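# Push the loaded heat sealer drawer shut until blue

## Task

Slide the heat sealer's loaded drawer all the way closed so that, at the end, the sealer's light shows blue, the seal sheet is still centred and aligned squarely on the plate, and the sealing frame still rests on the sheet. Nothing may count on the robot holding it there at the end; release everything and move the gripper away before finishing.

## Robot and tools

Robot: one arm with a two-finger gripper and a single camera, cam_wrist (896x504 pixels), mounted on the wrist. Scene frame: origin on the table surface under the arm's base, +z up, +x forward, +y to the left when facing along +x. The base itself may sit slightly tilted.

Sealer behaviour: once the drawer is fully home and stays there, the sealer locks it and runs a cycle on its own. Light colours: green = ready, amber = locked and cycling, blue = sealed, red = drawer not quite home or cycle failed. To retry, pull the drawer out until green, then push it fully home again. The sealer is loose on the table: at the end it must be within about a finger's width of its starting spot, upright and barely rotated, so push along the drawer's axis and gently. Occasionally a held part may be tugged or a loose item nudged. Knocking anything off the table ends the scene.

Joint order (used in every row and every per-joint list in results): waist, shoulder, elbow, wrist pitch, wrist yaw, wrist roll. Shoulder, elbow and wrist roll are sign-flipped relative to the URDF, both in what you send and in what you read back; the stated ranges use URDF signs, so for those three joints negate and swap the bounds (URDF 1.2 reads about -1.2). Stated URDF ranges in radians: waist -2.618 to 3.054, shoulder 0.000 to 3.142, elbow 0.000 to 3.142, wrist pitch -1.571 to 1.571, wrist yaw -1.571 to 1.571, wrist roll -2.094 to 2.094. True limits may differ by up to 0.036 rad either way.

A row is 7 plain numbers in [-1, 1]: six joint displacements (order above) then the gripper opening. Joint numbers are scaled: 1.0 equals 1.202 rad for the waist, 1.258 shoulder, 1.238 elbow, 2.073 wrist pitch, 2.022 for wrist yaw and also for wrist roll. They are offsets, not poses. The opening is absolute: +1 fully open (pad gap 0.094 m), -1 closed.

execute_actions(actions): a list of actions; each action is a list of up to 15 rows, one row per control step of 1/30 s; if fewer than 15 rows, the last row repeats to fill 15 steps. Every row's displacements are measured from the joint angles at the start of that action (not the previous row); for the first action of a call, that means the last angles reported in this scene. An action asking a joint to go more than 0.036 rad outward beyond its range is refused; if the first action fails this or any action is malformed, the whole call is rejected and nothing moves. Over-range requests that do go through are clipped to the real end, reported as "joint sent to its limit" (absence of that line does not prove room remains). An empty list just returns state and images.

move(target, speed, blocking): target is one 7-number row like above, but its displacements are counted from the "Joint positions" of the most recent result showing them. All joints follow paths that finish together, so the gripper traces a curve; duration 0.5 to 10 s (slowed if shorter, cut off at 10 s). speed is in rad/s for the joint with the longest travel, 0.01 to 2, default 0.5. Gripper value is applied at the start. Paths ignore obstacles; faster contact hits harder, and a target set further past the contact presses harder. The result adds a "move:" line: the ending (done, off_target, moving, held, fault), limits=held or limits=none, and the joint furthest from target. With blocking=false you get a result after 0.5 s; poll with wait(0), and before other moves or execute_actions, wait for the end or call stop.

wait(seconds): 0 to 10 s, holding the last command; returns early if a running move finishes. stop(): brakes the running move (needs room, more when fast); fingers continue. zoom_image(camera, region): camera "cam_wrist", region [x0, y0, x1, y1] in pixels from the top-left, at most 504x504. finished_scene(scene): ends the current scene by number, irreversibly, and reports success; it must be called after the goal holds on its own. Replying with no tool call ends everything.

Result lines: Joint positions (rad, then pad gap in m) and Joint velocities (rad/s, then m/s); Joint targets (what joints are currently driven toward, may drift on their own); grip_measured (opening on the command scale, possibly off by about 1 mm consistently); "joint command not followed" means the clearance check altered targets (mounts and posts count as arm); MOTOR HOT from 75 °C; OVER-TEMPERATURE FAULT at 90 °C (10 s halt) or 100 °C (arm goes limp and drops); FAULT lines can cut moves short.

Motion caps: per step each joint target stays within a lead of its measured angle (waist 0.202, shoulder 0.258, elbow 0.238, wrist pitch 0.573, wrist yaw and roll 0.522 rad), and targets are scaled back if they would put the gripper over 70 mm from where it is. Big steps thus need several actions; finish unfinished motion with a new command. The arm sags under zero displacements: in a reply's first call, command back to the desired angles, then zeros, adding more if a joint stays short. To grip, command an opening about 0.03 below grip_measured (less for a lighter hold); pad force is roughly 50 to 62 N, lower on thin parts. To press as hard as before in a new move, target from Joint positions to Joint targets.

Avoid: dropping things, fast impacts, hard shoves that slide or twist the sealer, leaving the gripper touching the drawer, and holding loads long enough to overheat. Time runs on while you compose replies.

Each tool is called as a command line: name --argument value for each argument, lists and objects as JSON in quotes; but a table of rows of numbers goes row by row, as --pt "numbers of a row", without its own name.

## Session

execute_actions --actions '[]'

Scene clock: 0.00 s.
grip_measured=+1.000
Joint names: [waist, shoulder, elbow, wrist pitch, wrist yaw, wrist roll]
Joint positions: [-2.198 -2.007 -1.507 -1.023 -0.993 -1.178  0.094]
Joint velocities: [ 0.007  0.027 -0.022 -0.022  0.022 -0.007  0.   ]
Joint targets: [-2.216 -2.002 -1.511 -1.024 -0.988 -1.178]

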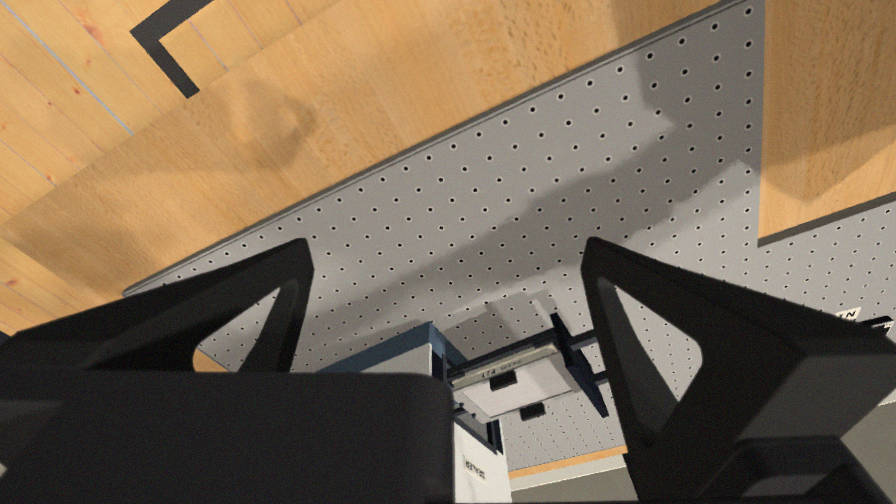

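zoom_image --camera "cam_wrist" --region '[400, 284, 640, 504]'

zoom_image --camera "cam_wrist" --region '[300, 0, 800, 380]'

Region (400, 284, 640, 504) of cam_wrist's 896x504 image, scaled by 2.100, with more detail than that image has; it fills the top 462 rows of this view, and the rest is white.

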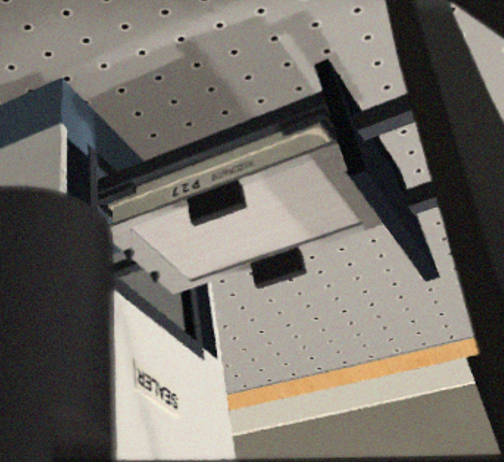

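Region (300, 0, 800, 380) of cam_wrist's 896x504 image, scaled by 1.008, with more detail than that image has; it fills the top 383 rows of this view, and the rest is white.

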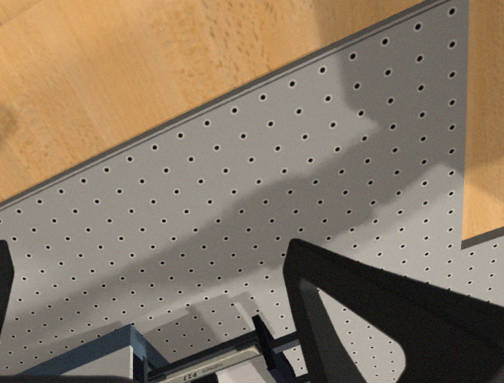

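zoom_image --camera "cam_wrist" --region '[560, 0, 820, 280]'

zoom_image --camera "cam_wrist" --region '[380, 100, 620, 350]'

Region (560, 0, 820, 280) of cam_wrist's 896x504 image, scaled by 1.800, with more detail than that image has; it fills the left 468 columns of this view, and the rest is white.

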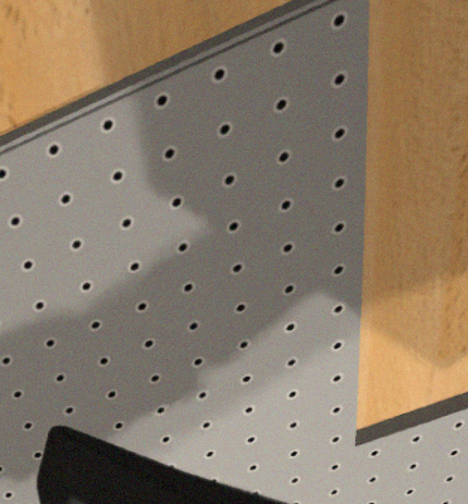

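Region (380, 100, 620, 350) of cam_wrist's 896x504 image, scaled by 2.016, with more detail than that image has; it fills the left 484 columns of this view, and the rest is white.

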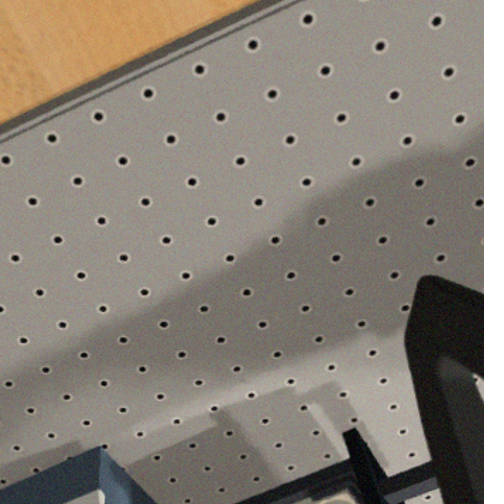

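move --target '[0.374, 0.935, 0.955, 0.66, 0.431, 0.394, -1]' --speed 0.9

Scene clock: 84.87 s.
grip_measured=-0.992
Joint names: [waist, shoulder, elbow, wrist pitch, wrist yaw, wrist roll]
Joint positions: [-1.754 -0.85  -0.339  0.335 -0.141 -0.384  0.   ]
Joint velocities: [-0.007  0.017 -0.012 -0.037  0.007  0.022  0.   ]
Joint targets: [-1.748 -0.830 -0.325 0.345 -0.121 -0.381]
move: done; limits=none; farthest joint: the shoulder, 0.020 radians from its target (1.176 radians at the start)

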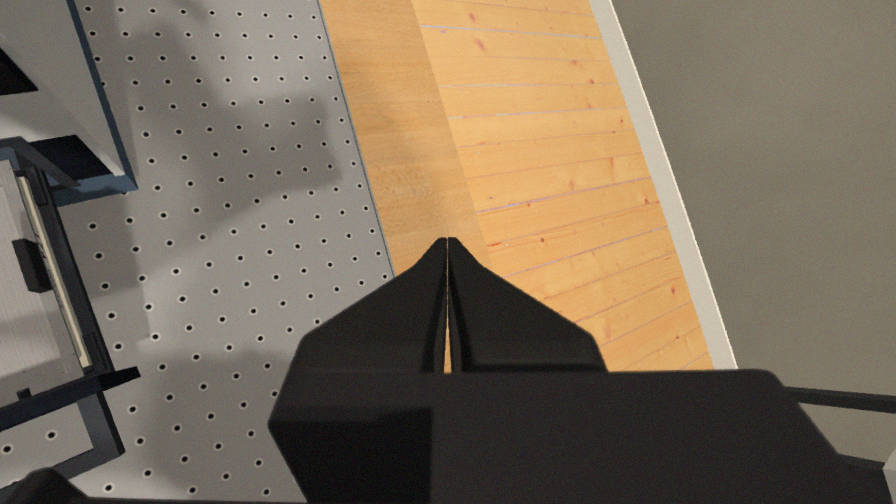

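move --target '[0.533, 0.016, 0.0, 0.005, 0.014, 0.0, -1]' --speed 0.7

Scene clock: 87.37 s.
grip_measured=-0.992
Joint names: [waist, shoulder, elbow, wrist pitch, wrist yaw, wrist roll]
Joint positions: [-1.121 -0.85  -0.339  0.335 -0.127 -0.384  0.   ]
Joint velocities: [-0.022  0.007 -0.002 -0.037  0.037 -0.066 -0.   ]
Joint targets: [-1.114 -0.830 -0.339 0.345 -0.113 -0.384]
move: off_target; limits=none; farthest joint: the shoulder, 0.021 radians from its target (0.021 radians at the start)

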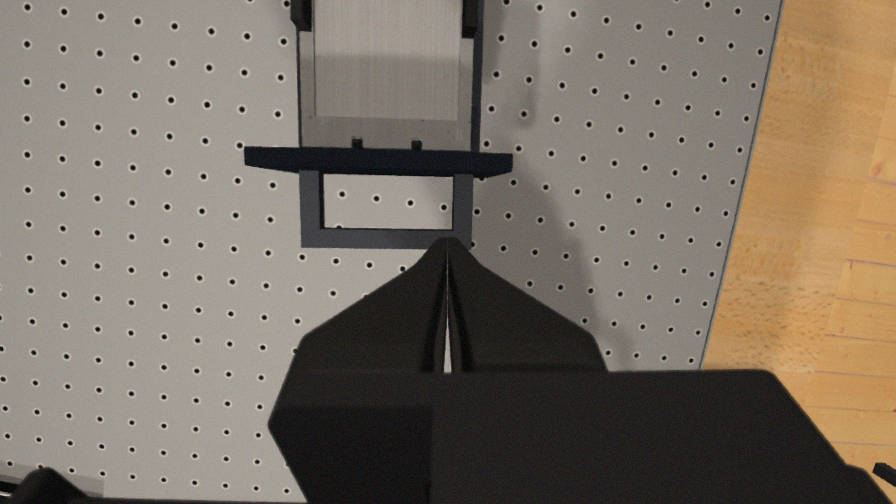

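zoom_image --camera "cam_wrist" --region '[0, 0, 500, 500]'

zoom_image --camera "cam_wrist" --region '[420, 0, 800, 380]'

zoom_image --camera "cam_wrist" --region '[230, 100, 530, 280]'

Region (0, 0, 500, 500) of cam_wrist's 896x504 image, scaled by 1.008, with more detail than that image has.

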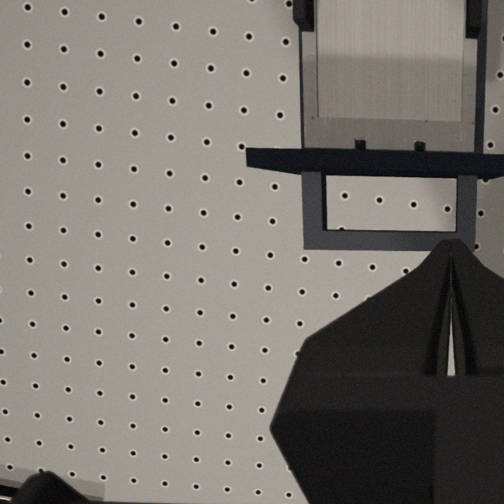

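Region (420, 0, 800, 380) of cam_wrist's 896x504 image, scaled by 1.326, with more detail than that image has.

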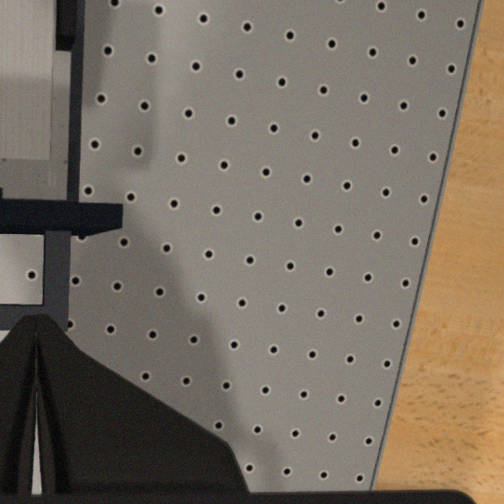

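Region (230, 100, 530, 280) of cam_wrist's 896x504 image, scaled by 1.680, with more detail than that image has; it fills the top 302 rows of this view, and the rest is white.

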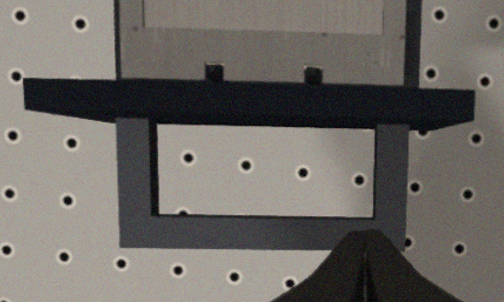

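move --target '[0.166, -0.403, 0.027, 0.325, 0.11, -0.015, -1]' --speed 0.5

Scene clock: 133.63 s.
grip_measured=-0.992
Joint names: [waist, shoulder, elbow, wrist pitch, wrist yaw, wrist roll]
Joint positions: [-0.931 -1.346 -0.324  0.999  0.08  -0.408  0.   ]
Joint velocities: [ 0.002 -0.007 -0.002 -0.051 -0.051 -0.007 -0.001]
Joint targets: [-0.922 -1.358 -0.306 1.009 0.095 -0.414]
move: done; limits=none; farthest joint: the elbow, 0.019 radians from its target (0.034 radians at the start)

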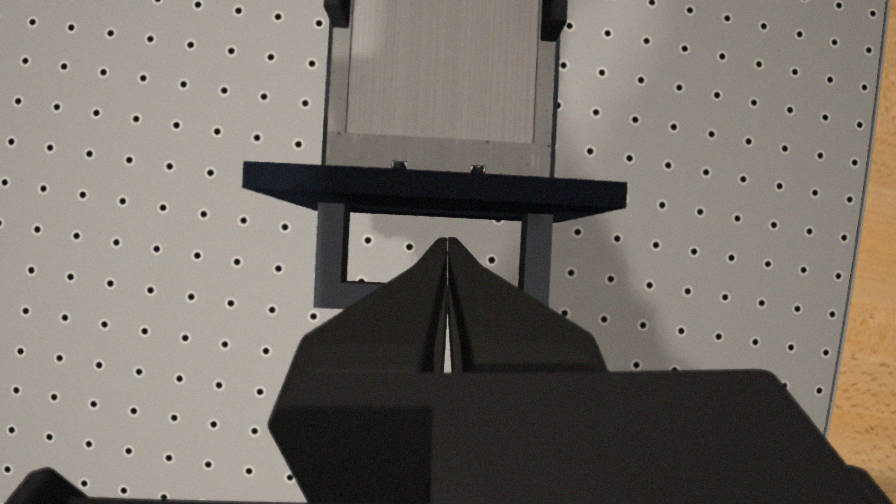

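move --target '[-0.04, -0.159, -0.164, 0.091, 0.033, -0.019, -1]' --speed 0.09

Scene clock: 153.17 s.
grip_measured=-0.992
Joint names: [waist, shoulder, elbow, wrist pitch, wrist yaw, wrist roll]
Joint positions: [-0.961 -1.533 -0.507  1.169  0.127 -0.441  0.   ]
Joint velocities: [ 0.002 -0.017  0.002 -0.066  0.037  0.081 -0.   ]
Joint targets: [-0.978 -1.546 -0.527 1.187 0.147 -0.447]
move: done; limits=none; farthest joint: the elbow, 0.020 radians from its target (0.203 radians at the start)

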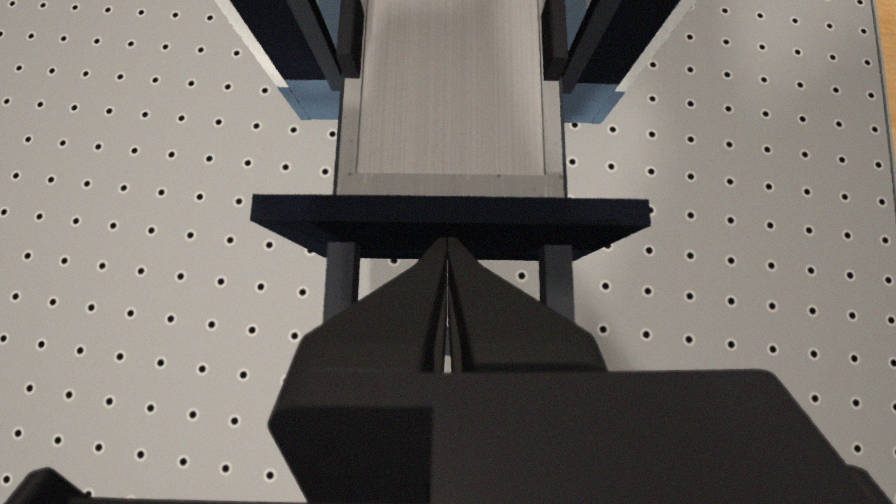

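move --target '[-0.042, -0.148, -0.167, 0.092, 0.033, 0.012, -1]' --speed 0.12

Scene clock: 160.97 s.
grip_measured=-0.992
Joint names: [waist, shoulder, elbow, wrist pitch, wrist yaw, wrist roll]
Joint positions: [-0.993 -1.707 -0.693  1.342  0.175 -0.423  0.   ]
Joint velocities: [-0.012  0.002 -0.007  0.022 -0.022 -0.037 -0.001]
Joint targets: [-1.012 -1.719 -0.714 1.360 0.194 -0.417]
move: off_target; limits=none; farthest joint: the elbow, 0.021 radians from its target (0.207 radians at the start)

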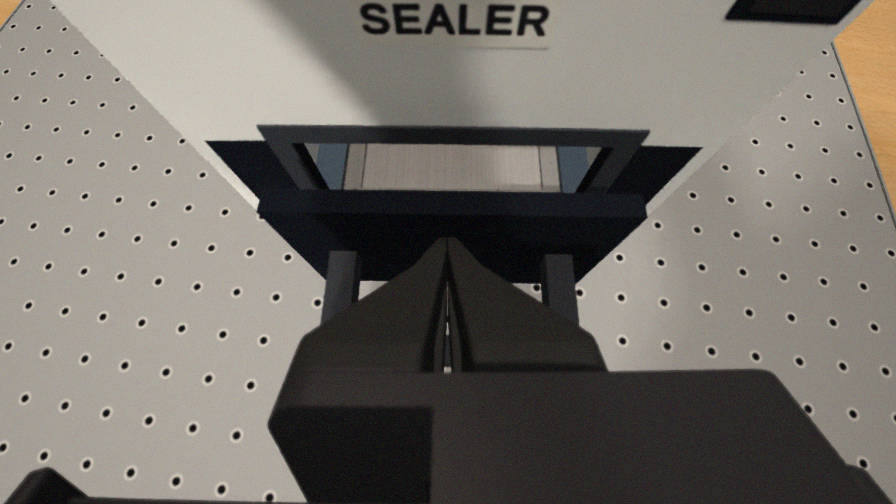

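move --target '[-0.032, -0.01, -0.072, -0.032, -0.011, 0.005, -1]' --speed 0.08

Scene clock: 168.30 s.
grip_measured=-0.992
Joint names: [waist, shoulder, elbow, wrist pitch, wrist yaw, wrist roll]
Joint positions: [-1.013 -1.707 -0.761  1.286  0.154 -0.418  0.   ]
Joint velocities: [-0.012 -0.002  0.002 -0.007 -0.022 -0.022 -0.   ]
Joint targets: [-1.031 -1.719 -0.782 1.276 0.153 -0.413]
move: off_target; limits=none; farthest joint: the elbow, 0.022 radians from its target (0.089 radians at the start)

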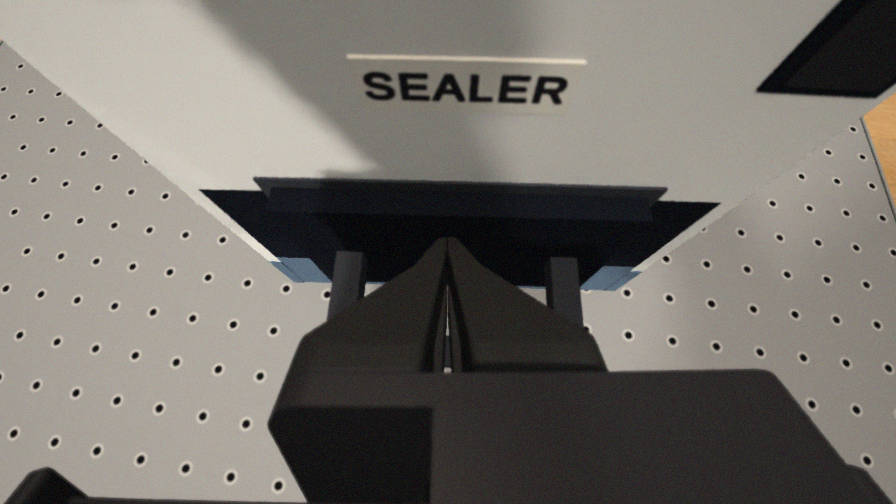

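execute_actions --actions '[[[-0.0153,-0.01,-0.018,-0.0052,0,0.002,-1],[-0.0157,-0.01,-0.019,-0.0056,0,0.002,-1],[-0.016,-0.01,-0.0202,-0.006,0,0.002,-1],[-0.0164,-0.01,-0.0213,-0.0064,0,0.002,-1],[-0.0168,-0.01,-0.0224,-0.0068,0,0.002,-1],[-0.0172,-0.01,-0.0235,-0.0072,0,0.002,-1],[-0.0176,-0.01,-0.0246,-0.0076,0,0.002,-1],[-0.018,-0.01,-0.0257,-0.008,0,0.002,-1],[-0.0184,-0.01,-0.0268,-0.0084,0,0.002,-1],[-0.0188,-0.01,-0.028,-0.0088,0,0.002,-1],[-0.0192,-0.01,-0.029,-0.0092,0,0.002,-1],[-0.0196,-0.01,-0.030,-0.0096,0,0.002,-1],[-0.02,-0.01,-0.031,-0.01,0,0.002,-1],[-0.0204,-0.01,-0.032,-0.01,0,0.002,-1],[-0.0208,-0.01,-0.033,-0.01,0,0.002,-1]]]'

wait --seconds 0.5

Scene clock: 174.83 s.
grip_measured=-0.992
Joint names: [waist, shoulder, elbow, wrist pitch, wrist yaw, wrist roll]
Joint positions: [-1.013 -1.707 -0.767  1.272  0.152 -0.418  0.   ]
Joint velocities: [-0.012 -0.002 -0.017 -0.007 -0.007 -0.081 -0.   ]
Joint targets: [-1.038 -1.719 -0.802 1.265 0.154 -0.414]

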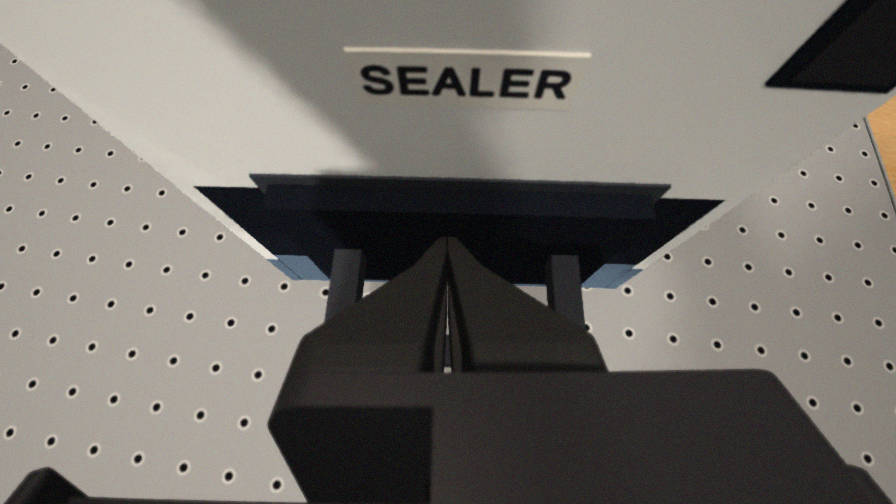

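Scene clock: 175.33 s.
grip_measured=-0.992
Joint names: [waist, shoulder, elbow, wrist pitch, wrist yaw, wrist roll]
Joint positions: [-1.013 -1.707 -0.768  1.267  0.151 -0.418  0.   ]
Joint velocities: [ 0.002 -0.017  0.012 -0.022  0.037  0.007 -0.001]
Joint targets: [-1.038 -1.719 -0.801 1.265 0.154 -0.414]
wait: 0.50 s; at rest by 0.27 s

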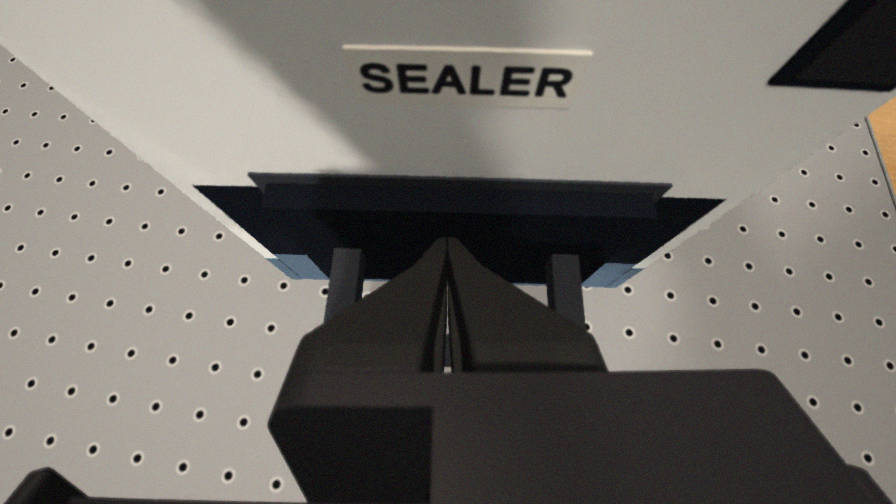

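zoom_image --camera "cam_wrist" --region '[180, 160, 360, 300]'

wait --seconds 8

Region (180, 160, 360, 300) of cam_wrist's 896x504 image, scaled by 2.800, with more detail than that image has.

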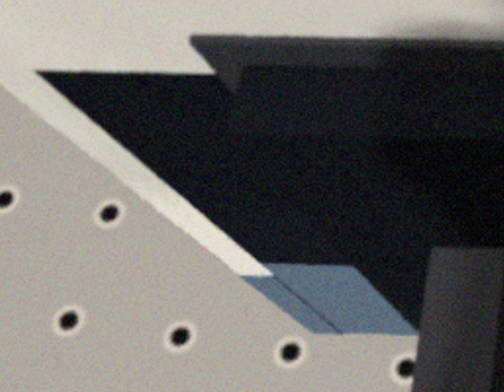

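Scene clock: 185.90 s.
grip_measured=-0.992
Joint names: [waist, shoulder, elbow, wrist pitch, wrist yaw, wrist roll]
Joint positions: [-1.013 -1.707 -0.769  1.267  0.151 -0.418  0.   ]
Joint velocities: [-0.012 -0.007  0.012  0.007  0.037  0.051 -0.001]
Joint targets: [-1.038 -1.719 -0.802 1.265 0.154 -0.414]
wait: 8.00 s; at rest from the start

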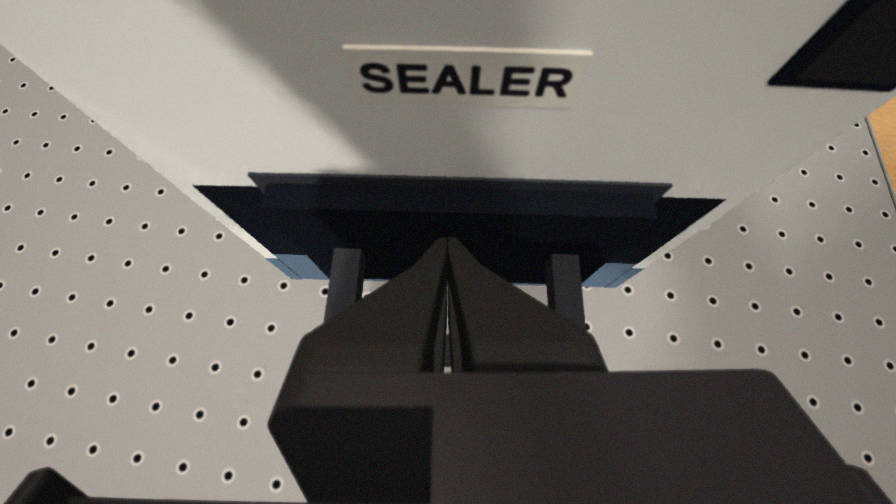

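execute_actions --actions '[[[-0.0213,-0.0085,-0.0275,0,0.002,0.002,-1],[-0.0219,-0.007,-0.0287,0.001,0.002,0.002,-1],[-0.0224,-0.0055,-0.030,0.002,0.0025,0.002,-1],[-0.023,-0.004,-0.031,0.003,0.003,0.002,-1],[-0.0235,-0.0025,-0.0323,0.004,0.0035,0.002,-1],[-0.024,-0.001,-0.0336,0.005,0.004,0.002,-1],[-0.0246,0.0,-0.035,0.006,0.004,0.002,-1],[-0.025,0.0015,-0.036,0.007,0.0045,0.002,-1],[-0.0257,0.003,-0.0374,0.008,0.005,0.002,-1],[-0.0263,0.004,-0.0387,0.009,0.0055,0.002,-1],[-0.027,0.0055,-0.04,0.010,0.006,0.002,-1],[-0.0274,0.007,-0.0413,0.011,0.006,0.002,-1],[-0.028,0.008,-0.0425,0.012,0.0065,0.002,-1],[-0.0285,0.009,-0.044,0.013,0.007,0.002,-1],[-0.029,0.010,-0.045,0.0145,0.0075,0.002,-1]]]'

wait --seconds 0.5

Scene clock: 196.73 s.
grip_measured=-0.992
Joint names: [waist, shoulder, elbow, wrist pitch, wrist yaw, wrist roll]
Joint positions: [-1.017 -1.707 -0.775  1.264  0.145 -0.418  0.   ]
Joint velocities: [-0.002 -0.002  0.007 -0.037  0.037  0.051 -0.   ]
Joint targets: [-1.048 -1.694 -0.824 1.297 0.166 -0.414]

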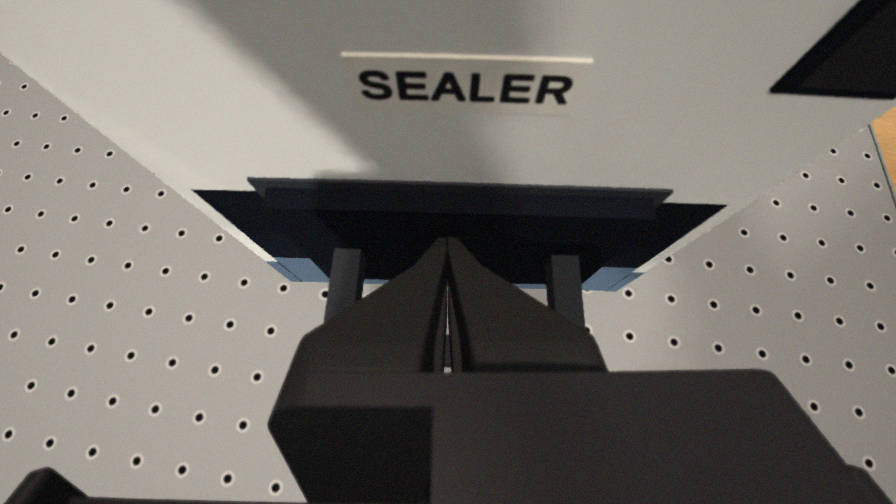

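Scene clock: 197.23 s.
grip_measured=-0.992
Joint names: [waist, shoulder, elbow, wrist pitch, wrist yaw, wrist roll]
Joint positions: [-1.017 -1.707 -0.775  1.264  0.145 -0.418  0.   ]
Joint velocities: [-0.032 -0.002  0.007  0.022 -0.037 -0.037  0.   ]
Joint targets: [-1.048 -1.694 -0.824 1.297 0.166 -0.414]
wait: 0.50 s; at rest by 0.17 s

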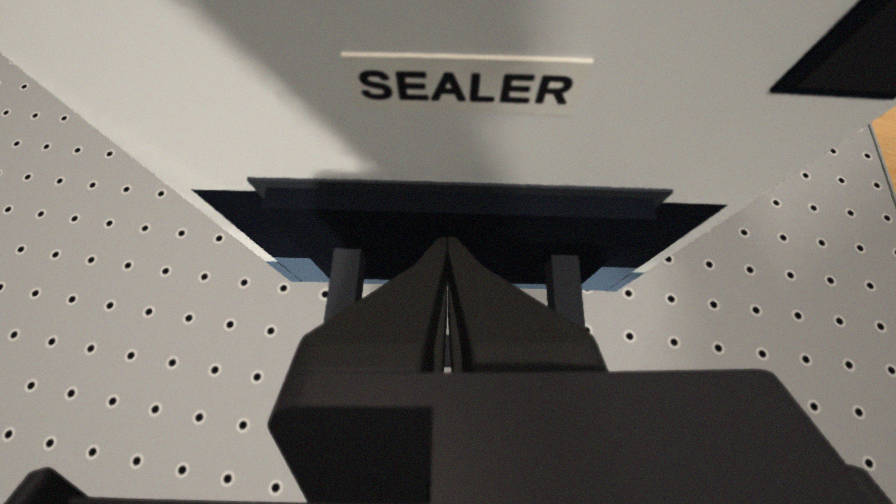

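wait --seconds 1

Scene clock: 208.40 s.
grip_measured=-0.992
Joint names: [waist, shoulder, elbow, wrist pitch, wrist yaw, wrist roll]
Joint positions: [-1.017 -1.707 -0.775  1.264  0.145 -0.418  0.   ]
Joint velocities: [-0.027  0.002  0.002  0.022 -0.037  0.007 -0.   ]
Joint targets: [-1.048 -1.694 -0.824 1.297 0.166 -0.414]
wait: 1.00 s; at rest from the start

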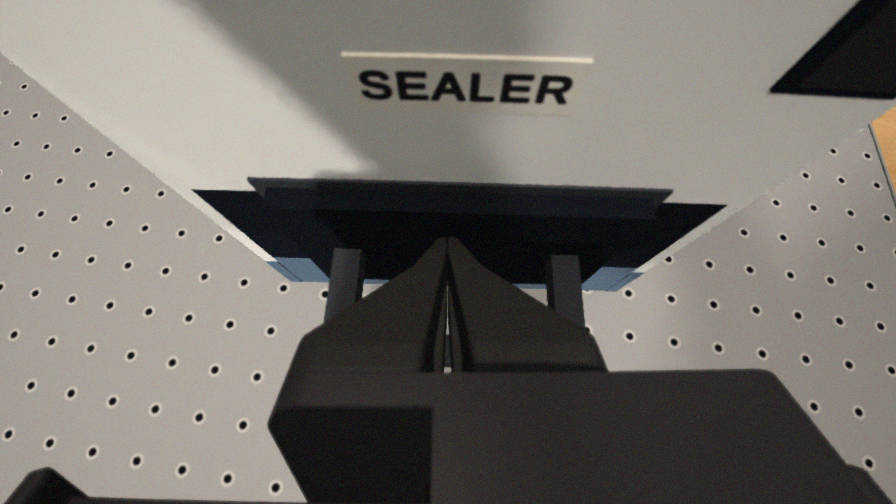

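wait --seconds 8

zoom_image --camera "cam_wrist" --region '[180, 160, 360, 300]'

Scene clock: 221.73 s.
grip_measured=-0.992
Joint names: [waist, shoulder, elbow, wrist pitch, wrist yaw, wrist roll]
Joint positions: [-1.017 -1.707 -0.775  1.264  0.145 -0.418  0.   ]
Joint velocities: [ 0.007 -0.012 -0.012 -0.022  0.037 -0.022 -0.001]
Joint targets: [-1.048 -1.694 -0.824 1.297 0.166 -0.414]
wait: 8.00 s; at rest from the start

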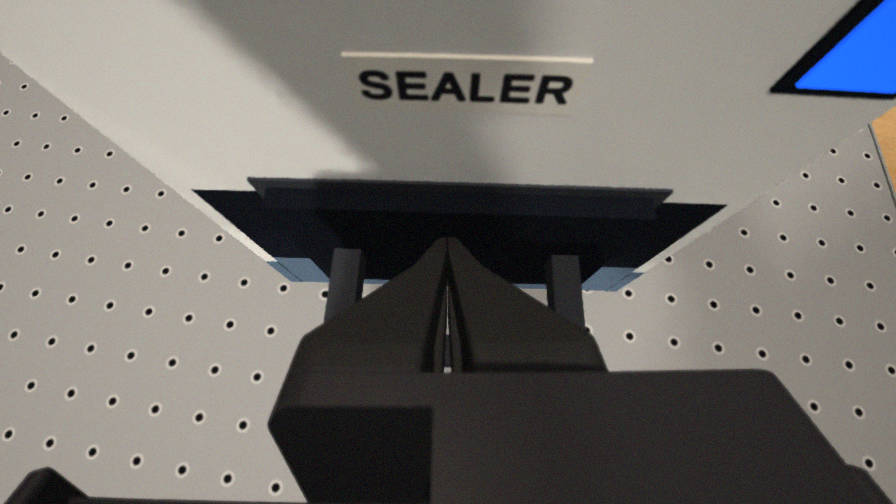

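Region (180, 160, 360, 300) of cam_wrist's 896x504 image, scaled by 2.800, with more detail than that image has.

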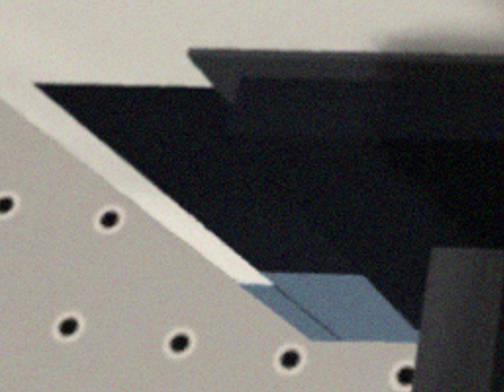

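Blue. Retreating.

move --target '[0, 0.5, 0.475, -0.06, 0, 0, -1]' --speed 0.5

Scene clock: 224.53 s.
grip_measured=-0.992
Joint names: [waist, shoulder, elbow, wrist pitch, wrist yaw, wrist roll]
Joint positions: [-1.017 -1.097 -0.203  1.152  0.144 -0.418  0.   ]
Joint velocities: [ 0.002 -0.012  0.027 -0.007  0.007 -0.007  0.   ]
Joint targets: [-1.017 -1.078 -0.187 1.140 0.145 -0.418]
move: done; limits=none; farthest joint: the shoulder, 0.019 radians from its target (0.629 radians at the start)

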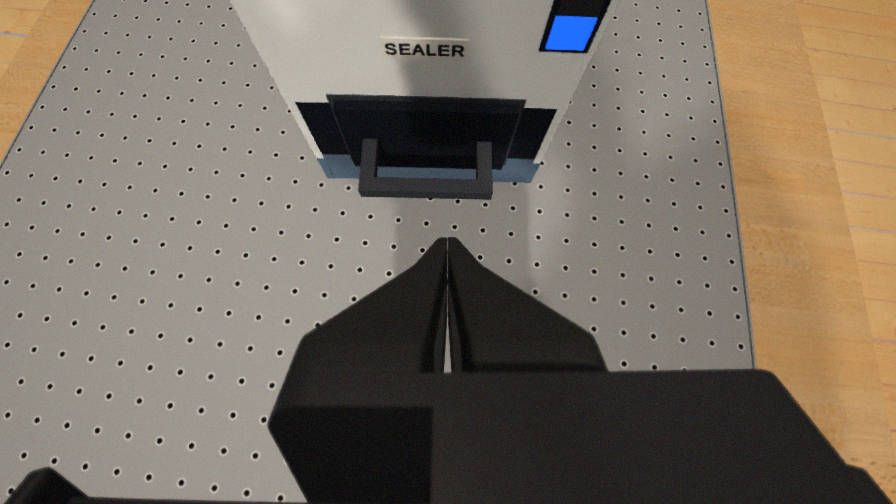

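move --target '[0.28, 0.015, 0.012, 0, 0, 0, -1]' --speed 0.6

Scene clock: 229.80 s.
grip_measured=-0.992
Joint names: [waist, shoulder, elbow, wrist pitch, wrist yaw, wrist roll]
Joint positions: [-0.691 -1.097 -0.203  1.152  0.142 -0.418  0.   ]
Joint velocities: [ 0.012 -0.012  0.007  0.007 -0.037 -0.037 -0.   ]
Joint targets: [-0.680 -1.078 -0.188 1.152 0.144 -0.418]
move: done; limits=none; farthest joint: the shoulder, 0.018 radians from its target (0.018 radians at the start)

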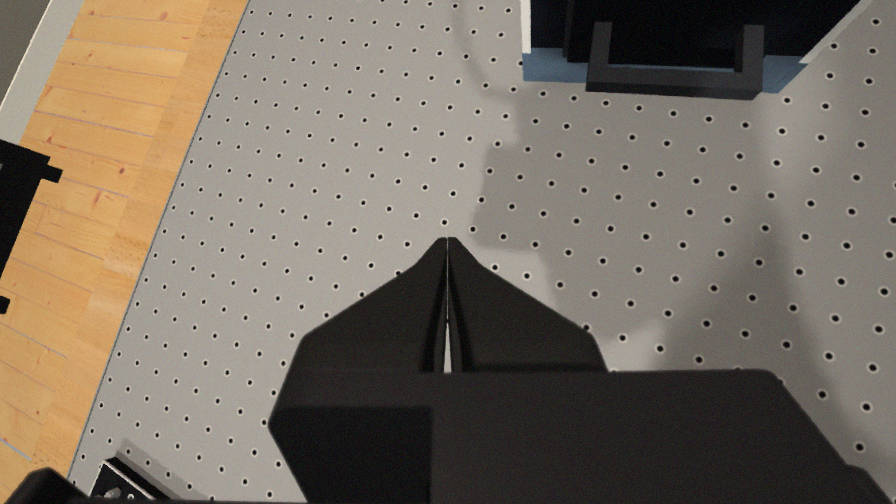

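finished_scene --scene 2

The scene is finished: the task was done.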